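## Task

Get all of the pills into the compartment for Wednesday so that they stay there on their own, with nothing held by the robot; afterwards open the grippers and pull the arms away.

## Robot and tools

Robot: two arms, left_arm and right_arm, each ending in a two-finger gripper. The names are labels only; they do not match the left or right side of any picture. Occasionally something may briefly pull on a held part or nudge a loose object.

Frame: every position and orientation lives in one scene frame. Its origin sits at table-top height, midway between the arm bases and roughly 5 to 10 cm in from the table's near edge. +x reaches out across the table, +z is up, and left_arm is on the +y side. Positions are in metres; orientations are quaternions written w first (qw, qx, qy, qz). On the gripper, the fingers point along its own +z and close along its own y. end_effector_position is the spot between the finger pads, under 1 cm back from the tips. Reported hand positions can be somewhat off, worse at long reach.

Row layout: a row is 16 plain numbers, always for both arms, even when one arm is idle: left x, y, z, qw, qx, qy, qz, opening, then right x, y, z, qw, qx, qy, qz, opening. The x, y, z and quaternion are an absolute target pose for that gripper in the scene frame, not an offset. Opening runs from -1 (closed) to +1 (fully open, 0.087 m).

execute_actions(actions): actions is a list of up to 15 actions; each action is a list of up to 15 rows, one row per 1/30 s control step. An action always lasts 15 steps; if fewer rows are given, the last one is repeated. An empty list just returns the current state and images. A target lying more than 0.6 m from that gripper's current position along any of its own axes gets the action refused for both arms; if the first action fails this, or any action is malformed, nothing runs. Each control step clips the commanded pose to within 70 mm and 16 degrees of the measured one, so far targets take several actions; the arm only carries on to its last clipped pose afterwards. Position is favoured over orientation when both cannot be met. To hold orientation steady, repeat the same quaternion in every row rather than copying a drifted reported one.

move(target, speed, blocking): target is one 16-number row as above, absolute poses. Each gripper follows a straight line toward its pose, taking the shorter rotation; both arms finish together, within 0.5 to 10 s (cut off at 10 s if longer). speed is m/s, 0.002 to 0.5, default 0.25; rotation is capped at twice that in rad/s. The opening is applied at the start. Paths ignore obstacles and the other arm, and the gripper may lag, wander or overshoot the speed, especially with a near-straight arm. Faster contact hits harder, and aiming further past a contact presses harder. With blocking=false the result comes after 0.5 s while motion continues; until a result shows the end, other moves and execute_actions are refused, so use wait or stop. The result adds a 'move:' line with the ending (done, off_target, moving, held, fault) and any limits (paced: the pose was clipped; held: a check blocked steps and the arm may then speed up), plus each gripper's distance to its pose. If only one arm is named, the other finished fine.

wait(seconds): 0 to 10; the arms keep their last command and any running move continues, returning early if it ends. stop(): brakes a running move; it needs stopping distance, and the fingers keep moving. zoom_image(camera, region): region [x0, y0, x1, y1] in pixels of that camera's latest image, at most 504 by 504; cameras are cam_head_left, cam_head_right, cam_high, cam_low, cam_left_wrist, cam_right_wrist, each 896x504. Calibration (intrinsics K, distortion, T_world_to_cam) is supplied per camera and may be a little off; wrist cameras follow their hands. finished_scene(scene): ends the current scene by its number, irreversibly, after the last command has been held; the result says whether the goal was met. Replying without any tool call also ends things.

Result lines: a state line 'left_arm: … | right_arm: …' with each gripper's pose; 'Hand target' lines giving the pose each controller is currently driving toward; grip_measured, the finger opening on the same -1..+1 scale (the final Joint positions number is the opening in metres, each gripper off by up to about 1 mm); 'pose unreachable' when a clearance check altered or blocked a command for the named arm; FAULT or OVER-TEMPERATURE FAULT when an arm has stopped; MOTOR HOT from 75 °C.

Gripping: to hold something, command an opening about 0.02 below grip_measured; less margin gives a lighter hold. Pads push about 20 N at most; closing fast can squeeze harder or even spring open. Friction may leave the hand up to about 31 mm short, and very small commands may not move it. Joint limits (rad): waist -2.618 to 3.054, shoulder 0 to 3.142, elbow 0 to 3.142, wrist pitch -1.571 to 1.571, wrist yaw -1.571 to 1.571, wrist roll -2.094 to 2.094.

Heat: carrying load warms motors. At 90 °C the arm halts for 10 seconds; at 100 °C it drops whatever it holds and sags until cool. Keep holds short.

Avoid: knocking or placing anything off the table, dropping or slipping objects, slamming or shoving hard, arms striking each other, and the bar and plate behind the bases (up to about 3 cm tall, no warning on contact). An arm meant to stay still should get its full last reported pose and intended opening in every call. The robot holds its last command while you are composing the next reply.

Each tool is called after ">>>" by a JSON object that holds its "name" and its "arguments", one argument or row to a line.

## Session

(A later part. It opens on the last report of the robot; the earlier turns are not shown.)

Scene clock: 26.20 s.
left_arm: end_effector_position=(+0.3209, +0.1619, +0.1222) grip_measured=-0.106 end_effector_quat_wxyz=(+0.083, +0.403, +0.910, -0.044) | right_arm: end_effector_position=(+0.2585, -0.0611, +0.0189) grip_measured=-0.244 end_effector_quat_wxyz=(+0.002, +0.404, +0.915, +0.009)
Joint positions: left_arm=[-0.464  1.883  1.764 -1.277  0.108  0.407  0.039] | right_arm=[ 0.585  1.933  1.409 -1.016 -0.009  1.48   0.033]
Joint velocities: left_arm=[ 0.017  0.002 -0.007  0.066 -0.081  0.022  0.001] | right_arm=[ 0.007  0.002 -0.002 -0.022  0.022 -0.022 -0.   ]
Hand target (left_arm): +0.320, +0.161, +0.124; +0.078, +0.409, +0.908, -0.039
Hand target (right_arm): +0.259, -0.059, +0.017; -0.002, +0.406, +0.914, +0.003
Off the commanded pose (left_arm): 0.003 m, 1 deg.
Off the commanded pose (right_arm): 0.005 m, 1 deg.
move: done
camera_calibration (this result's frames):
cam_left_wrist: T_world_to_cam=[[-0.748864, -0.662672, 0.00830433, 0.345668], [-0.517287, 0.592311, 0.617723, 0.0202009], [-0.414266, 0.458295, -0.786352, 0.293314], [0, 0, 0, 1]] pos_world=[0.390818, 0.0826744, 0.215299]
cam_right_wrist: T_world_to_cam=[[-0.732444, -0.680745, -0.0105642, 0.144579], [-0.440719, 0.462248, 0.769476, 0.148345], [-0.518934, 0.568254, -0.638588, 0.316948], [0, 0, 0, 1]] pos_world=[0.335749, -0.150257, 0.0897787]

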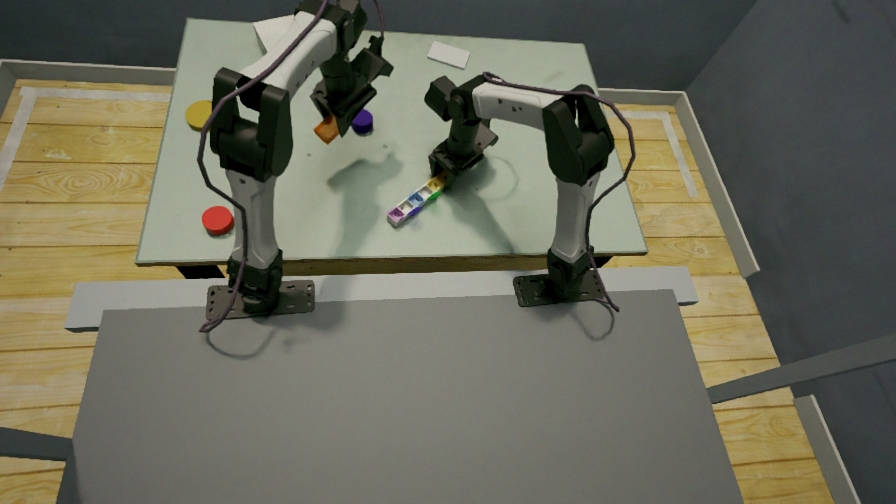

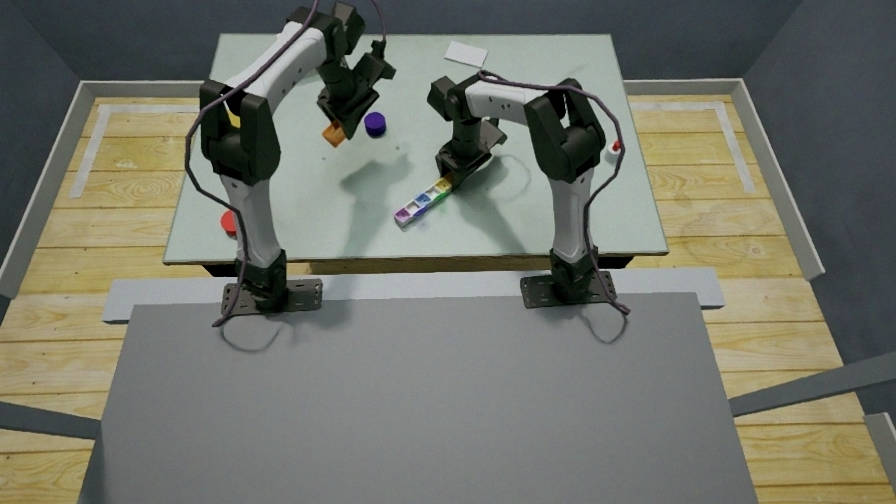

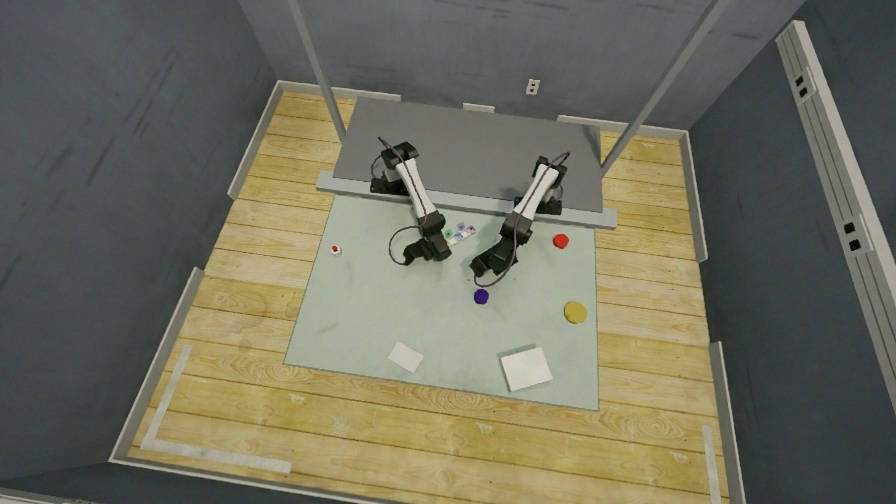

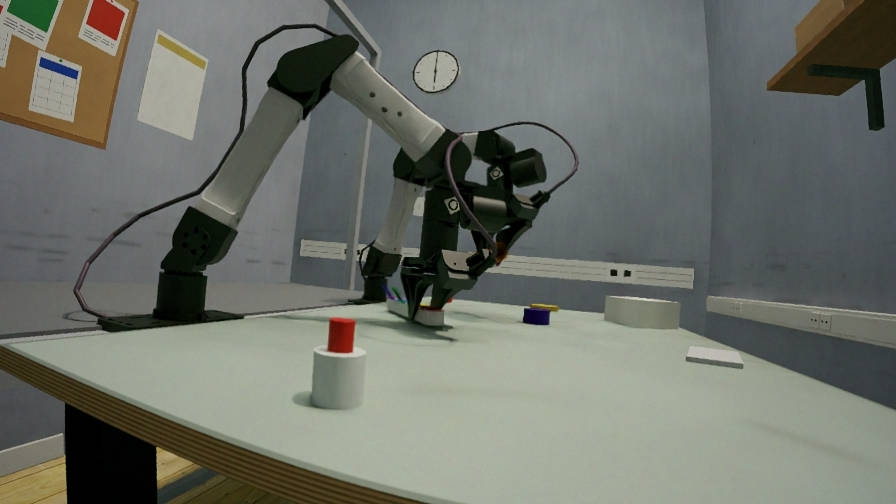

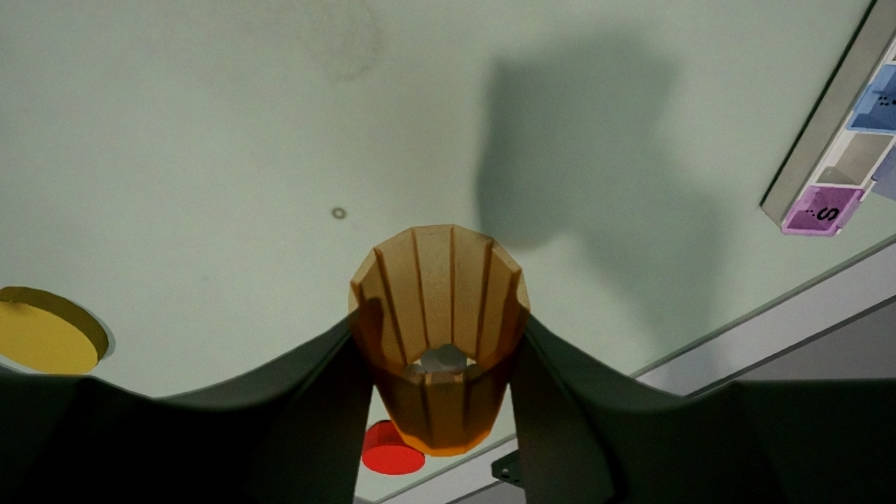

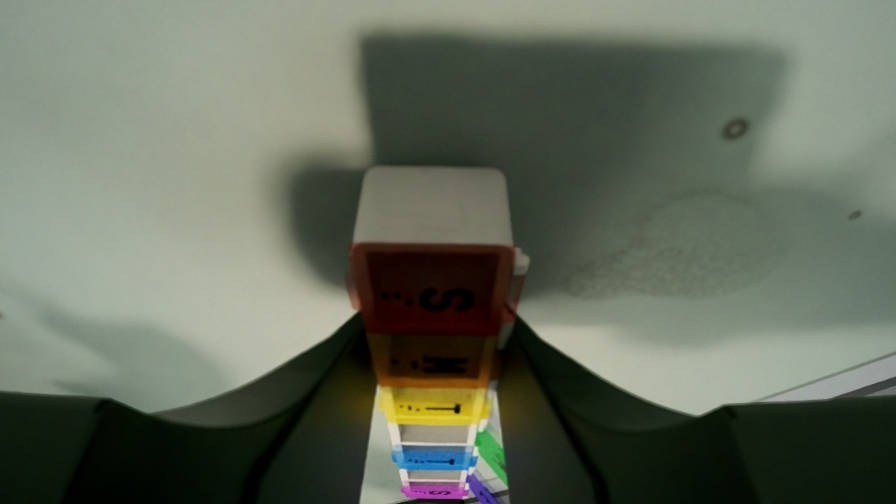

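>>> {"name": "execute_actions", "arguments": {
  "actions": [
    [[0.32,0.16,0.12,0.08,0.405,0.910,-0.035,-0.15,0.259,-0.06,0.004,0,0.406,0.914,0,-0.27]],
    [[0.32,0.16,0.12,0.08,0.405,0.910,-0.035,-0.15,0.259,-0.06,0.004,0,0.406,0.914,0,0.5]],
    [[0.32,0.16,0.12,0.08,0.405,0.910,-0.035,-0.15,0.259,-0.06,0.03,0,0.406,0.914,0,0.5],[0.32,0.16,0.12,0.08,0.405,0.910,-0.035,-0.15,0.259,-0.06,0.04,0,0.406,0.914,0,0.5],[0.32,0.16,0.12,0.08,0.405,0.910,-0.035,-0.15,0.259,-0.06,0.05,0,0.406,0.914,0,0.5],[0.32,0.16,0.12,0.08,0.405,0.910,-0.035,-0.15,0.259,-0.06,0.07,0,0.406,0.914,0,0.5]]
  ]
}}

>>> {"name": "move", "arguments": {
  "target": [0.251,0.008,0.085,0.016,0.933,0.358,-0.041,-0.15,0.27,-0.36,0.09,0,0.406,0.914,0,0.5]
}}

Scene clock: 30.13 s.
left_arm: end_effector_position=(+0.3200, +0.1615, +0.1221) grip_measured=-0.106 end_effector_quat_wxyz=(+0.082, +0.405, +0.910, -0.039) | right_arm: end_effector_position=(+0.2621, -0.0581, +0.0674) grip_measured=+0.500 end_effector_quat_wxyz=(+0.003, +0.405, +0.914, +0.010)
Joint positions: left_arm=[-0.471  1.883  1.764 -1.279  0.097  0.405  0.039] | right_arm=[ 0.585  1.911  1.575 -1.203 -0.009  1.482  0.066]
Joint velocities: left_arm=[ 0.012  0.002  0.002 -0.007 -0.037  0.081 -0.   ] | right_arm=[ 0.022  0.012  0.002 -0.139  0.037  0.007 -0.001]
Hand target (left_arm): +0.320, +0.160, +0.120; +0.080, +0.405, +0.910, -0.035
Hand target (right_arm): +0.258, -0.061, +0.070; +0.000, +0.406, +0.914, +0.000
Off the commanded pose (left_arm): 0.003 m, 1 deg.
Off the commanded pose (right_arm): 0.004 m, 1 deg.
camera_calibration (this result's frames):
cam_left_wrist: T_world_to_cam=[[-0.751016, -0.660284, 0.000459094, 0.346028], [-0.516405, 0.5878, 0.62275, 0.0198471], [-0.411461, 0.467458, -0.782421, 0.290254], [0, 0, 0, 1]] pos_world=[0.38955, 0.0811285, 0.214582]
cam_right_wrist: T_world_to_cam=[[-0.733716, -0.679341, -0.0124947, 0.150289], [-0.440817, 0.461946, 0.769601, 0.111179], [-0.51705, 0.570177, -0.638403, 0.347627], [0, 0, 0, 1]] pos_world=[0.33902, -0.14747, 0.138241]

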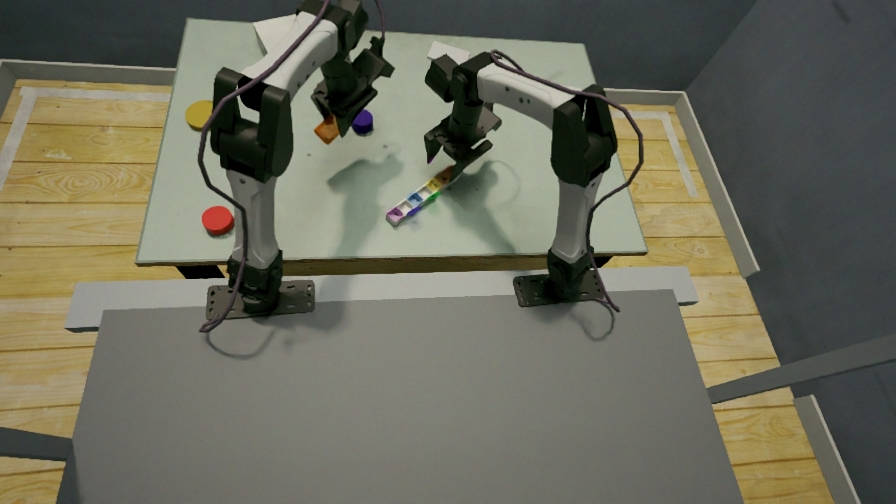

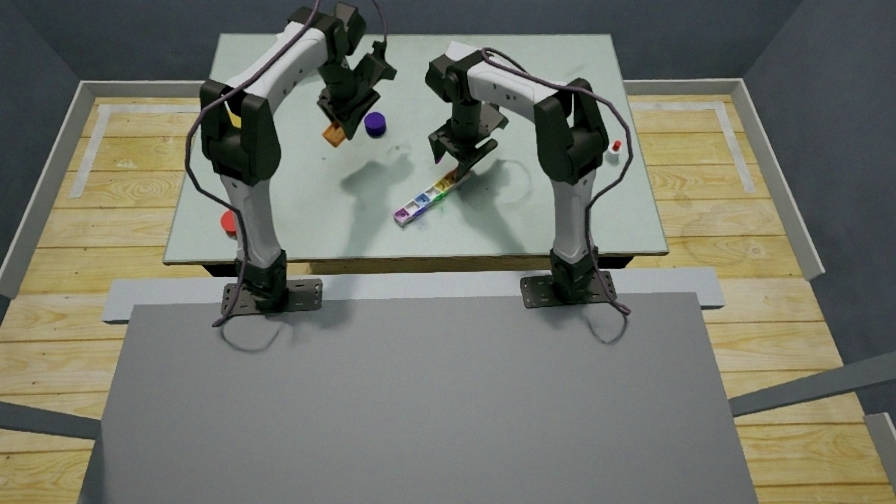

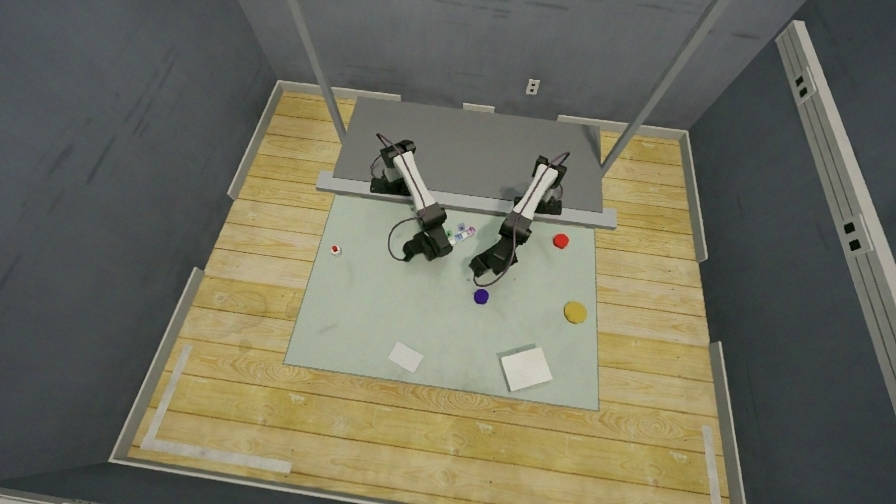

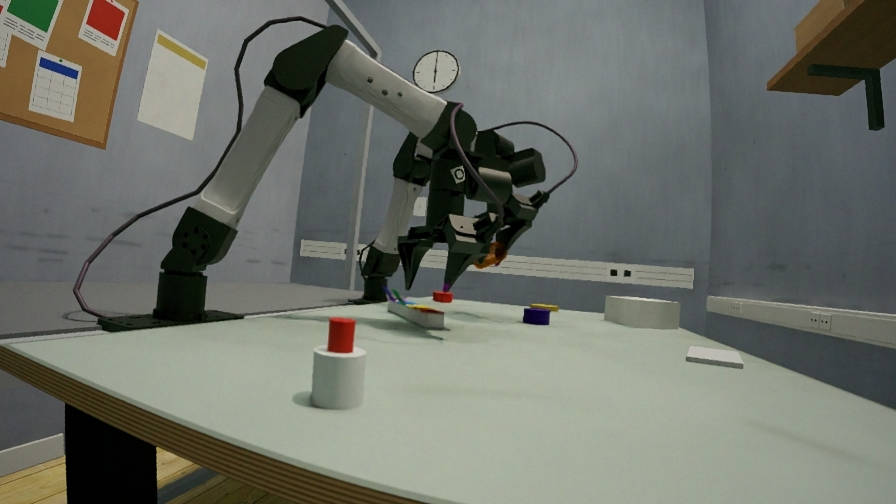

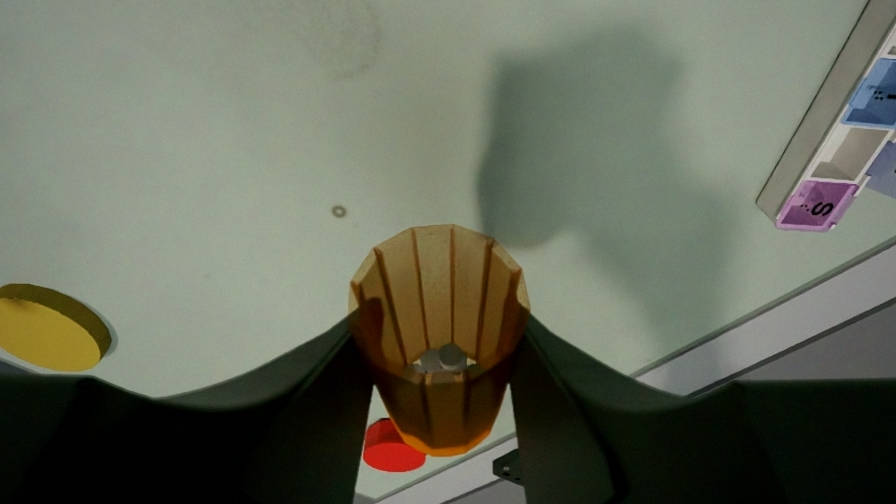

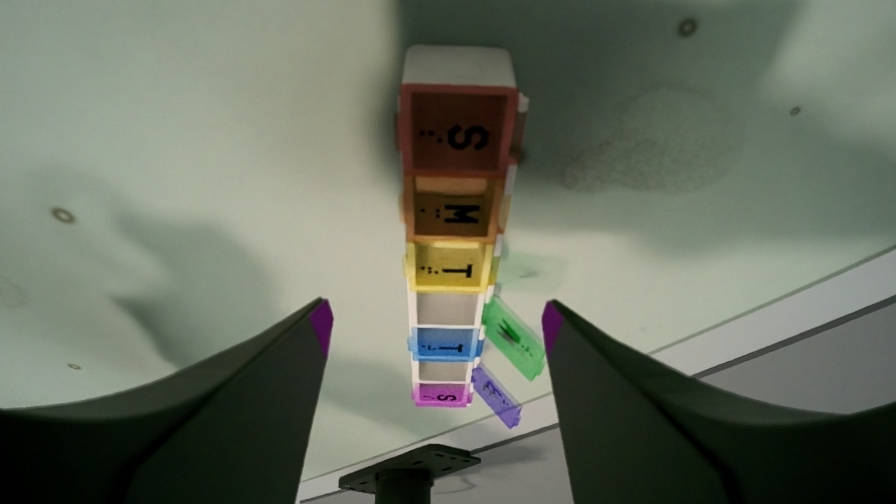

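Scene clock: 33.80 s.
left_arm: end_effector_position=(+0.2518, +0.0102, +0.0845) grip_measured=-0.106 end_effector_quat_wxyz=(+0.024, +0.930, +0.364, -0.042) | right_arm: end_effector_position=(+0.2731, -0.3574, +0.0898) grip_measured=+0.500 end_effector_quat_wxyz=(+0.009, +0.407, +0.914, -0.001)
Joint positions: left_arm=[-0.966  2.023  1.823 -1.33   0.108  1.475  0.039] | right_arm=[-0.316  1.705  1.397 -1.241 -0.009  0.584  0.066]
Joint velocities: left_arm=[ 0.002 -0.007  0.002 -0.081 -0.037  0.022 -0.   ] | right_arm=[-0.012 -0.007 -0.027 -0.037 -0.007 -0.007  0.001]
Hand target (left_arm): +0.251, +0.010, +0.086; +0.017, +0.933, +0.357, -0.039
Hand target (right_arm): +0.274, -0.360, +0.089; +0.002, +0.406, +0.914, -0.003
Off the commanded pose (left_arm): 0.002 m, 1 deg.
Off the commanded pose (right_arm): 0.004 m, 1 deg.
move: done
camera_calibration (this result's frames):
cam_left_wrist: T_world_to_cam=[[-0.671408, 0.740883, -0.0174218, 0.162036], [0.530328, 0.496752, 0.687015, -0.171078], [0.517652, 0.452028, -0.726434, 0.0648874], [0, 0, 0, 1]] pos_world=[0.16593, -0.0643972, 0.167492]
cam_right_wrist: T_world_to_cam=[[-0.736101, -0.67687, 0.00145961, -0.0444041], [-0.441582, 0.481856, 0.756848, 0.245539], [-0.512991, 0.556473, -0.653589, 0.533651], [0, 0, 0, 1]] pos_world=[0.349498, -0.445333, 0.163017]

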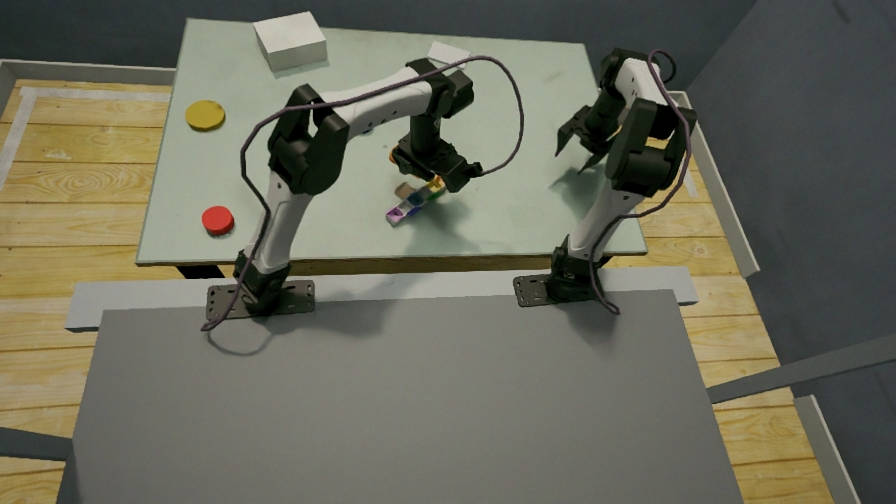

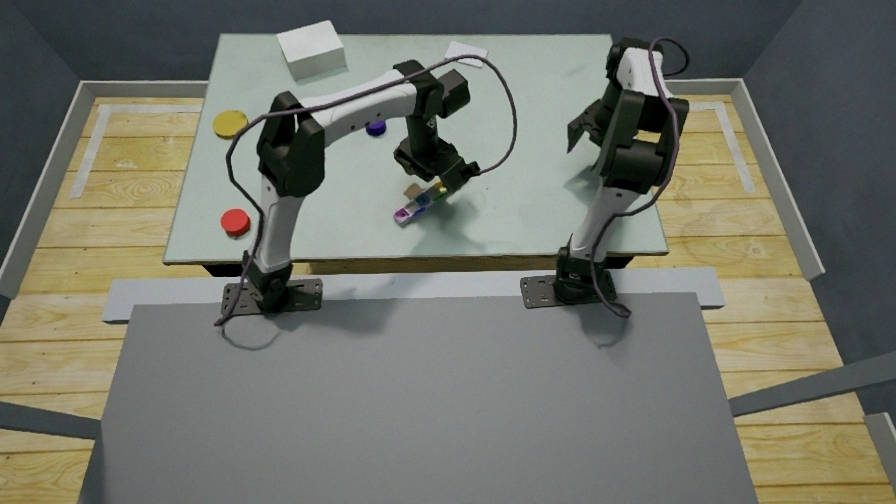

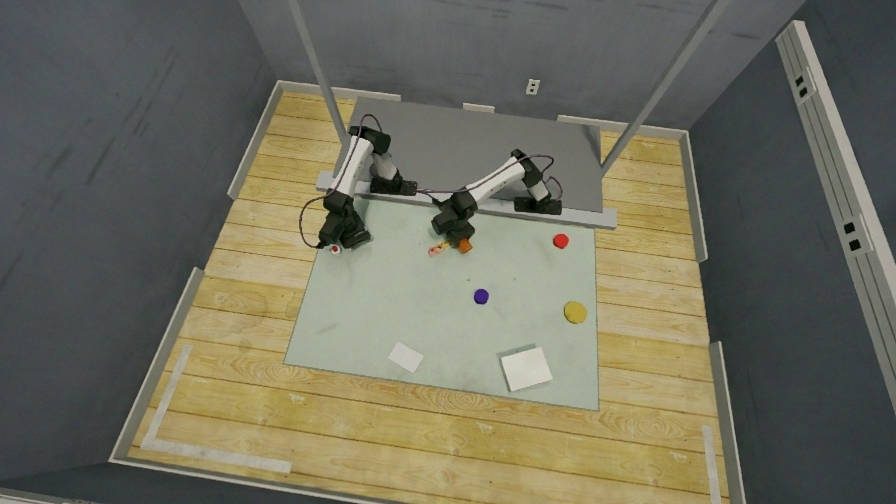

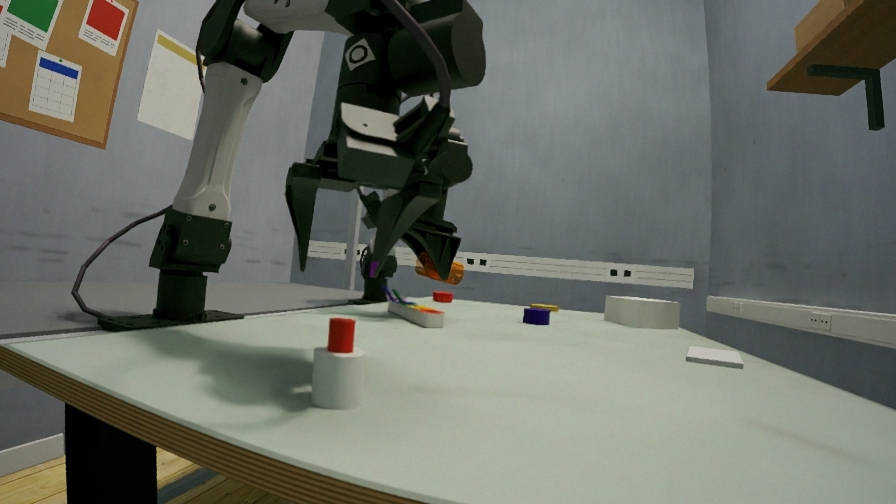

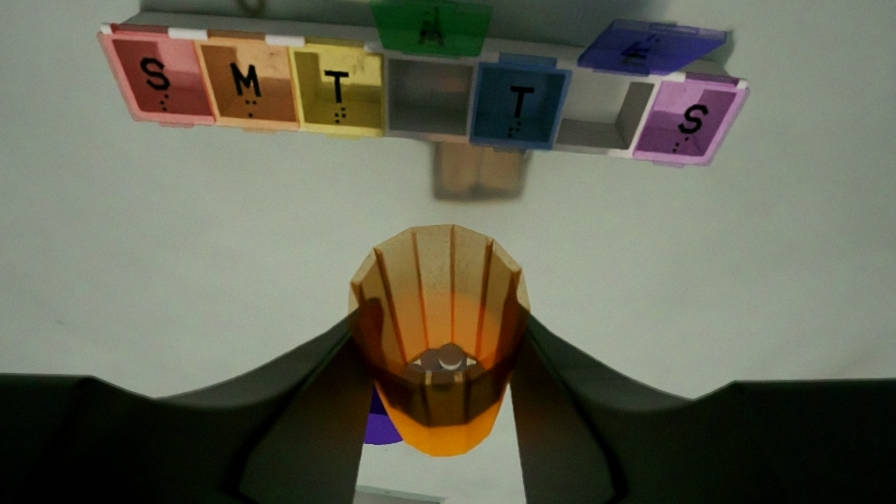

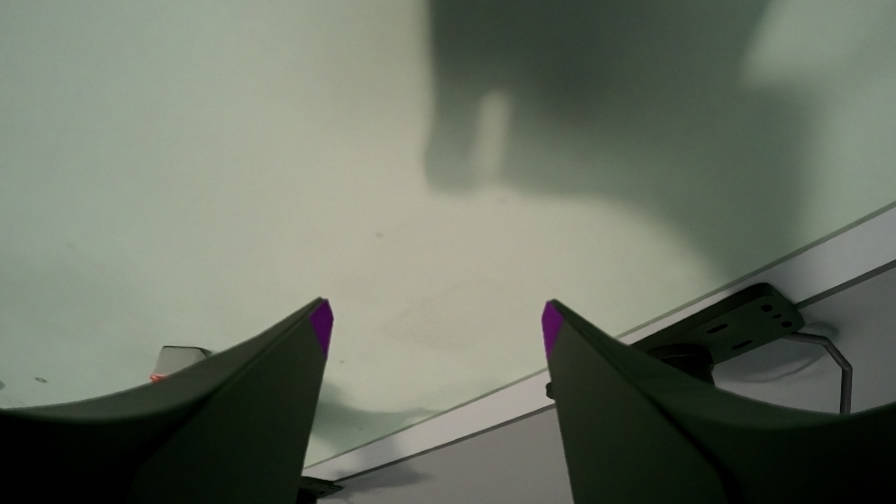

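>>> {"name": "move", "arguments": {
  "target": [0.247,-0.001,0.054,-0.016,0.933,0.358,0.041,-0.15,0.27,-0.36,0.09,0,0.406,0.914,0,0.5],
  "speed": 0.06
}}

>>> {"name": "zoom_image", "arguments": {
  "camera": "cam_low",
  "region": [360, 250, 500, 340]
}}

Scene clock: 37.17 s.
left_arm: end_effector_position=(+0.2480, -0.0000, +0.0598) grip_measured=-0.106 end_effector_quat_wxyz=(-0.015, +0.933, +0.358, +0.034) | right_arm: end_effector_position=(+0.2716, -0.3584, +0.0900) grip_measured=+0.500 end_effector_quat_wxyz=(+0.007, +0.404, +0.915, -0.001)
Joint positions: left_arm=[-1.064  2.093  1.805 -1.28  -0.061  1.393  0.039] | right_arm=[-0.32   1.705  1.397 -1.246 -0.009  0.575  0.066]
Joint velocities: left_arm=[ 0.012 -0.007  0.017  0.022  0.007 -0.051  0.   ] | right_arm=[-0.002  0.002  0.002 -0.051  0.051  0.051  0.001]
Hand target (left_arm): +0.248, -0.001, +0.054; -0.018, +0.933, +0.358, +0.041
Hand target (right_arm): +0.270, -0.360, +0.090; +0.000, +0.406, +0.914, -0.000
Off the commanded pose (left_arm): 0.006 m, 1 deg.
Off the commanded pose (right_arm): 0.002 m, 1 deg.
move: done
camera_calibration (this result's frames):
cam_left_wrist: T_world_to_cam=[[-0.659879, 0.751371, 0.00127042, 0.162697], [0.45086, 0.394607, 0.800632, -0.13415], [0.60107, 0.528893, -0.599156, 0.0252741], [0, 0, 0, 1]] pos_world=[0.152651, -0.0826764, 0.122341]
cam_right_wrist: T_world_to_cam=[[-0.732764, -0.680472, 0.003841, -0.0485855], [-0.44084, 0.479002, 0.759089, 0.243853], [-0.518379, 0.55454, -0.650975, 0.5341], [0, 0, 0, 1]] pos_world=[0.348765, -0.446047, 0.162766]

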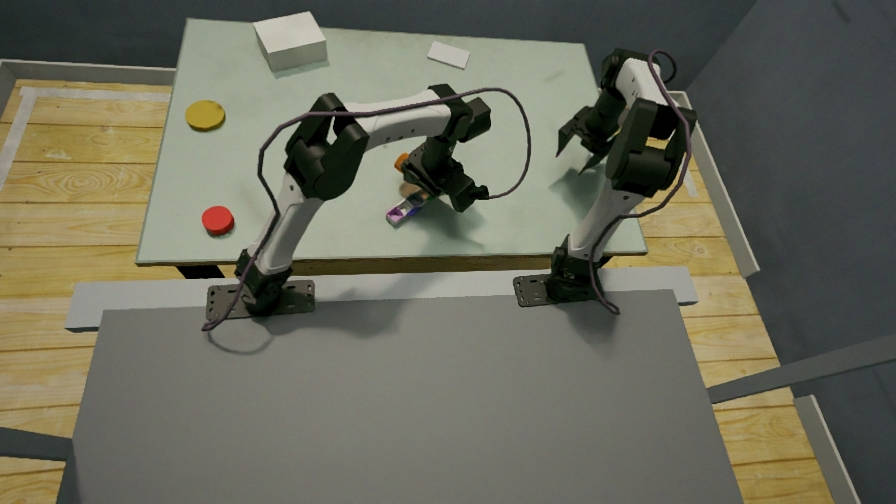

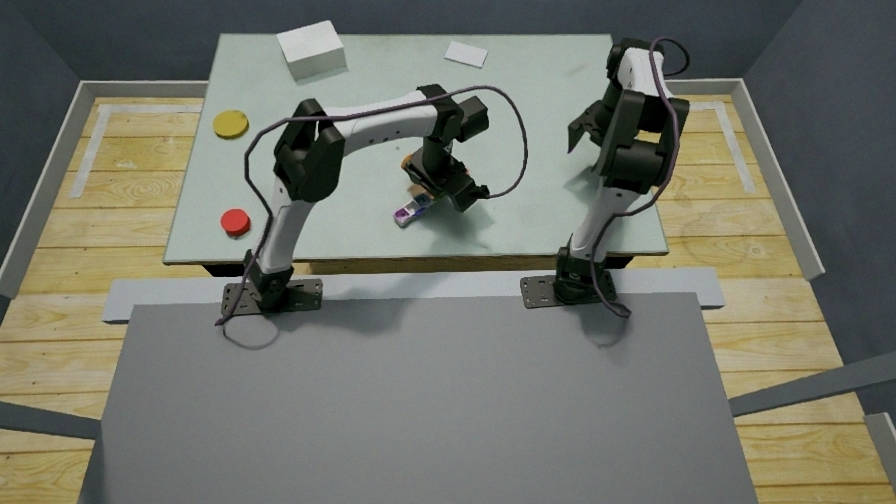

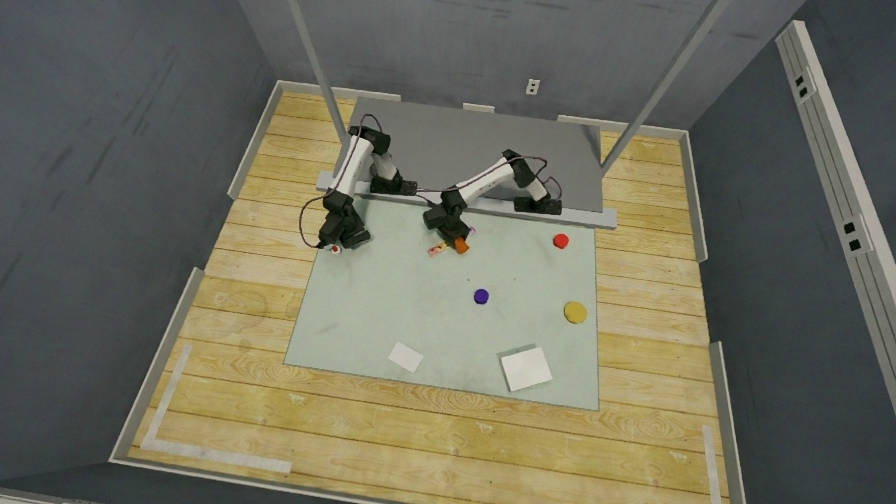

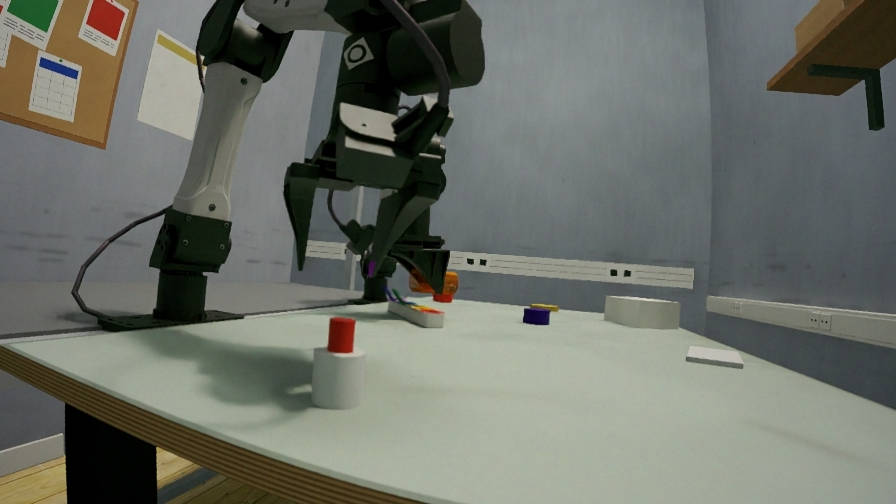

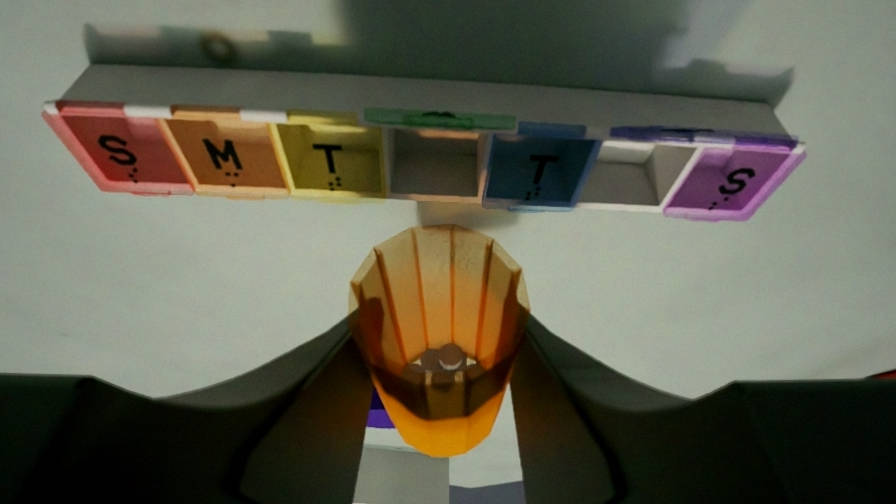

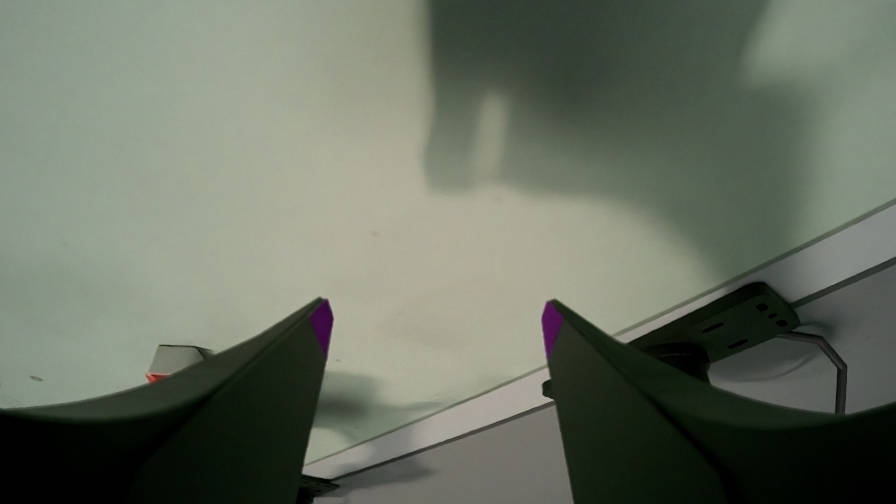

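Region (360, 250, 500, 340) of cam_low's 896x504 image, scaled by 3.600, with more detail than that image has; it fills the top 324 rows of this view, and the rest is white.

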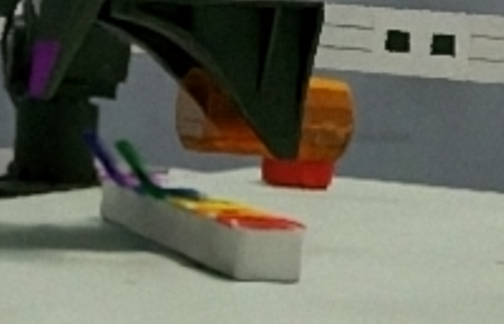

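>>> {"name": "move", "arguments": {
  "target": [0.244,-0.004,0.047,-0.053,0.924,0.354,0.138,-0.15,0.27,-0.36,0.09,0,0.406,0.914,0,0.5],
  "speed": 0.05
}}

>>> {"name": "zoom_image", "arguments": {
  "camera": "cam_low",
  "region": [330, 230, 500, 340]
}}

Scene clock: 41.00 s.
left_arm: end_effector_position=(+0.2447, -0.0018, +0.0476) grip_measured=-0.106 end_effector_quat_wxyz=(-0.054, +0.924, +0.354, +0.131) | right_arm: end_effector_position=(+0.2716, -0.3584, +0.0900) grip_measured=+0.500 end_effector_quat_wxyz=(+0.007, +0.404, +0.915, -0.001)
Joint positions: left_arm=[-1.156  2.161  1.805 -1.279 -0.261  1.291  0.039] | right_arm=[-0.32   1.705  1.397 -1.246 -0.009  0.575  0.066]
Joint velocities: left_arm=[ 0.002 -0.002 -0.017  0.007 -0.022 -0.007  0.   ] | right_arm=[-0.002  0.007 -0.007 -0.051 -0.007 -0.007 -0.   ]
Hand target (left_arm): +0.245, -0.004, +0.048; -0.054, +0.924, +0.354, +0.138
Hand target (right_arm): +0.270, -0.360, +0.090; +0.000, +0.406, +0.914, +0.000
Off the commanded pose (left_arm): 0.002 m, 1 deg.
Off the commanded pose (right_arm): 0.002 m, 1 deg.
move: done
camera_calibration (this result's frames):
cam_left_wrist: T_world_to_cam=[[-0.660289, 0.750961, 0.00872499, 0.161665], [0.320666, 0.271405, 0.907476, -0.0956482], [0.679111, 0.601995, -0.420013, -0.00657517], [0, 0, 0, 1]] pos_world=[0.141882, -0.0914866, 0.0826263]
cam_right_wrist: T_world_to_cam=[[-0.732764, -0.680472, 0.003841, -0.0485855], [-0.44084, 0.479002, 0.759089, 0.243853], [-0.518379, 0.55454, -0.650975, 0.5341], [0, 0, 0, 1]] pos_world=[0.348765, -0.446047, 0.162766]

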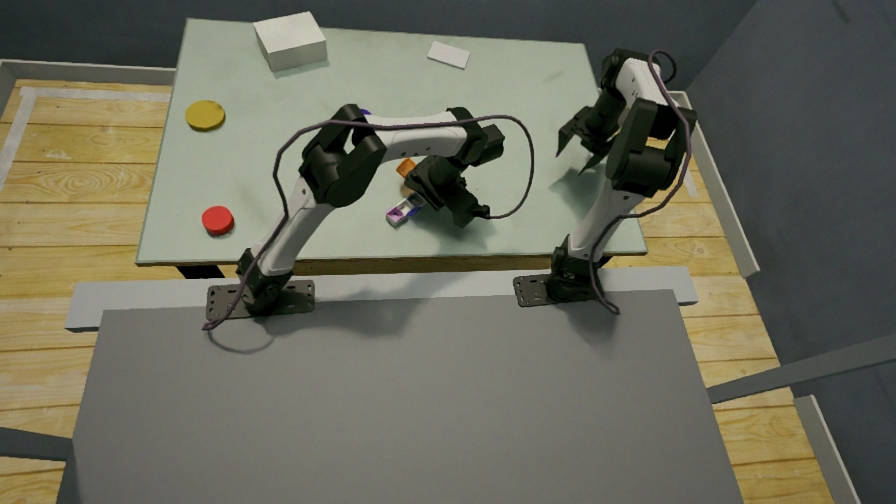

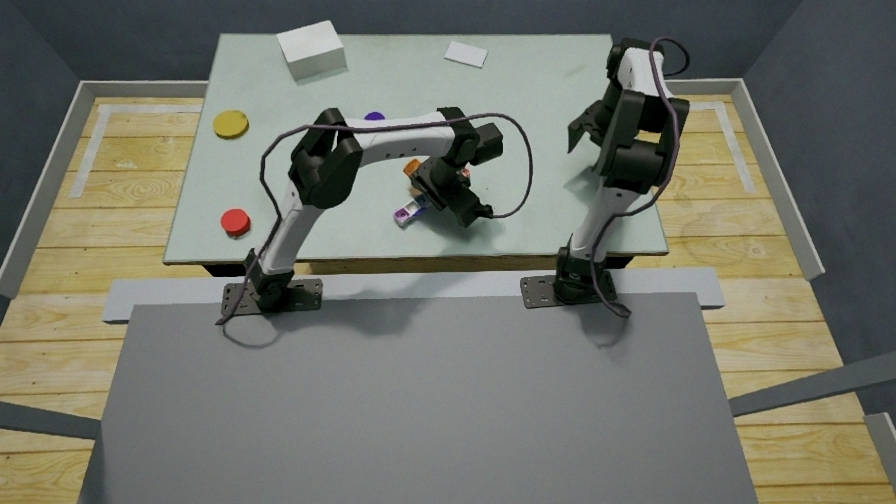

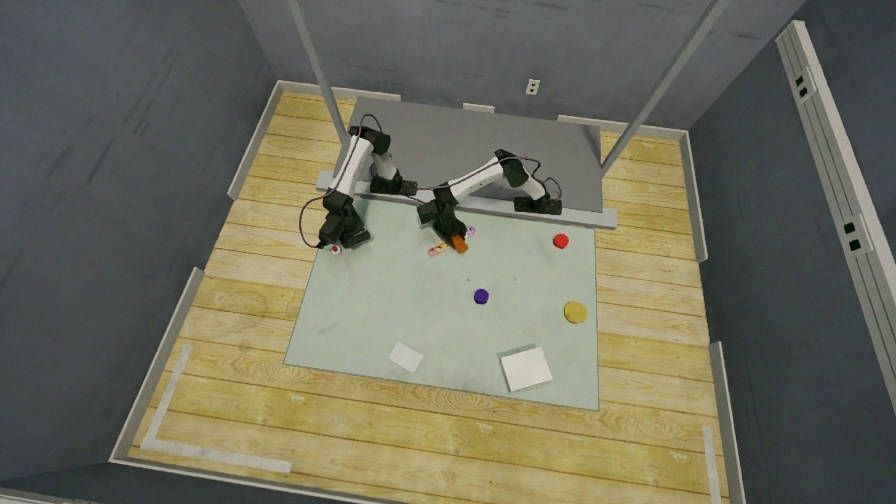

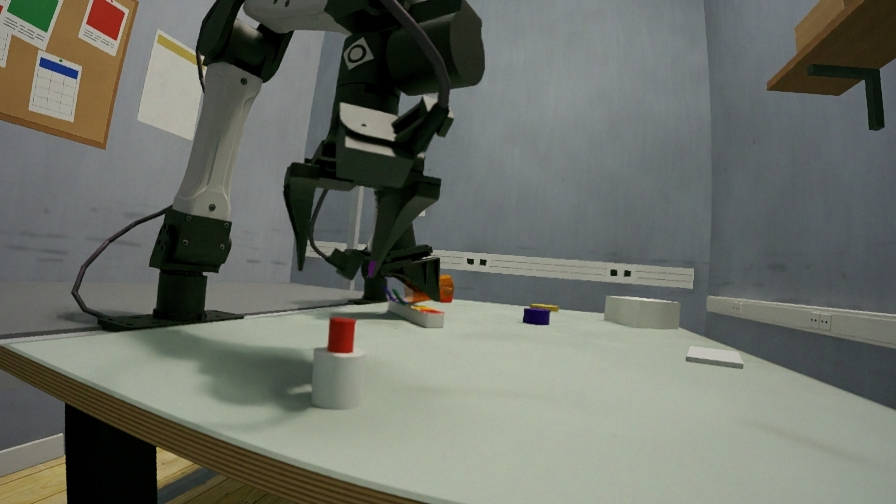

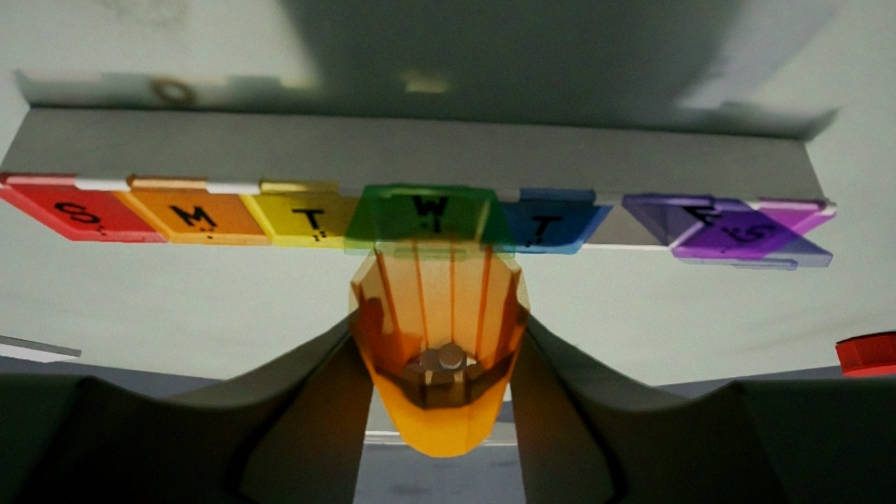

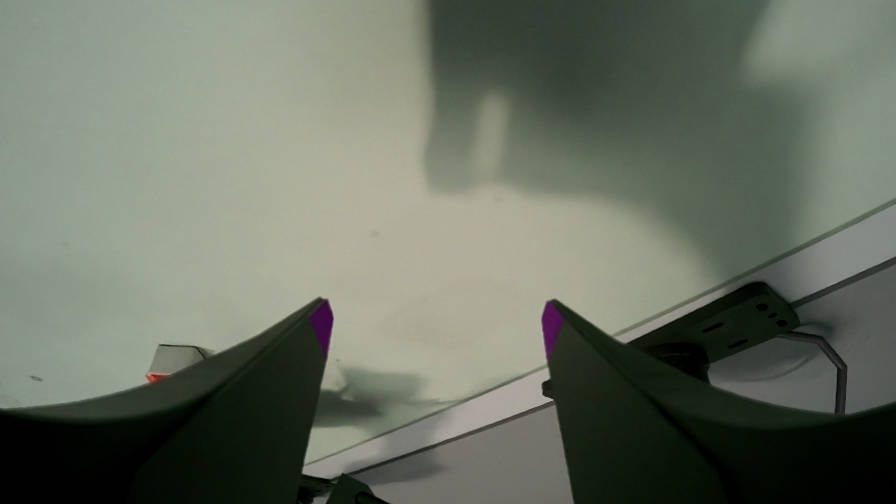

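Region (330, 230, 500, 340) of cam_low's 896x504 image, scaled by 2.965, with more detail than that image has; it fills the top 326 rows of this view, and the rest is white.

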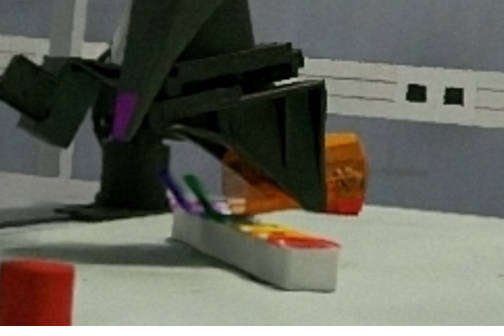

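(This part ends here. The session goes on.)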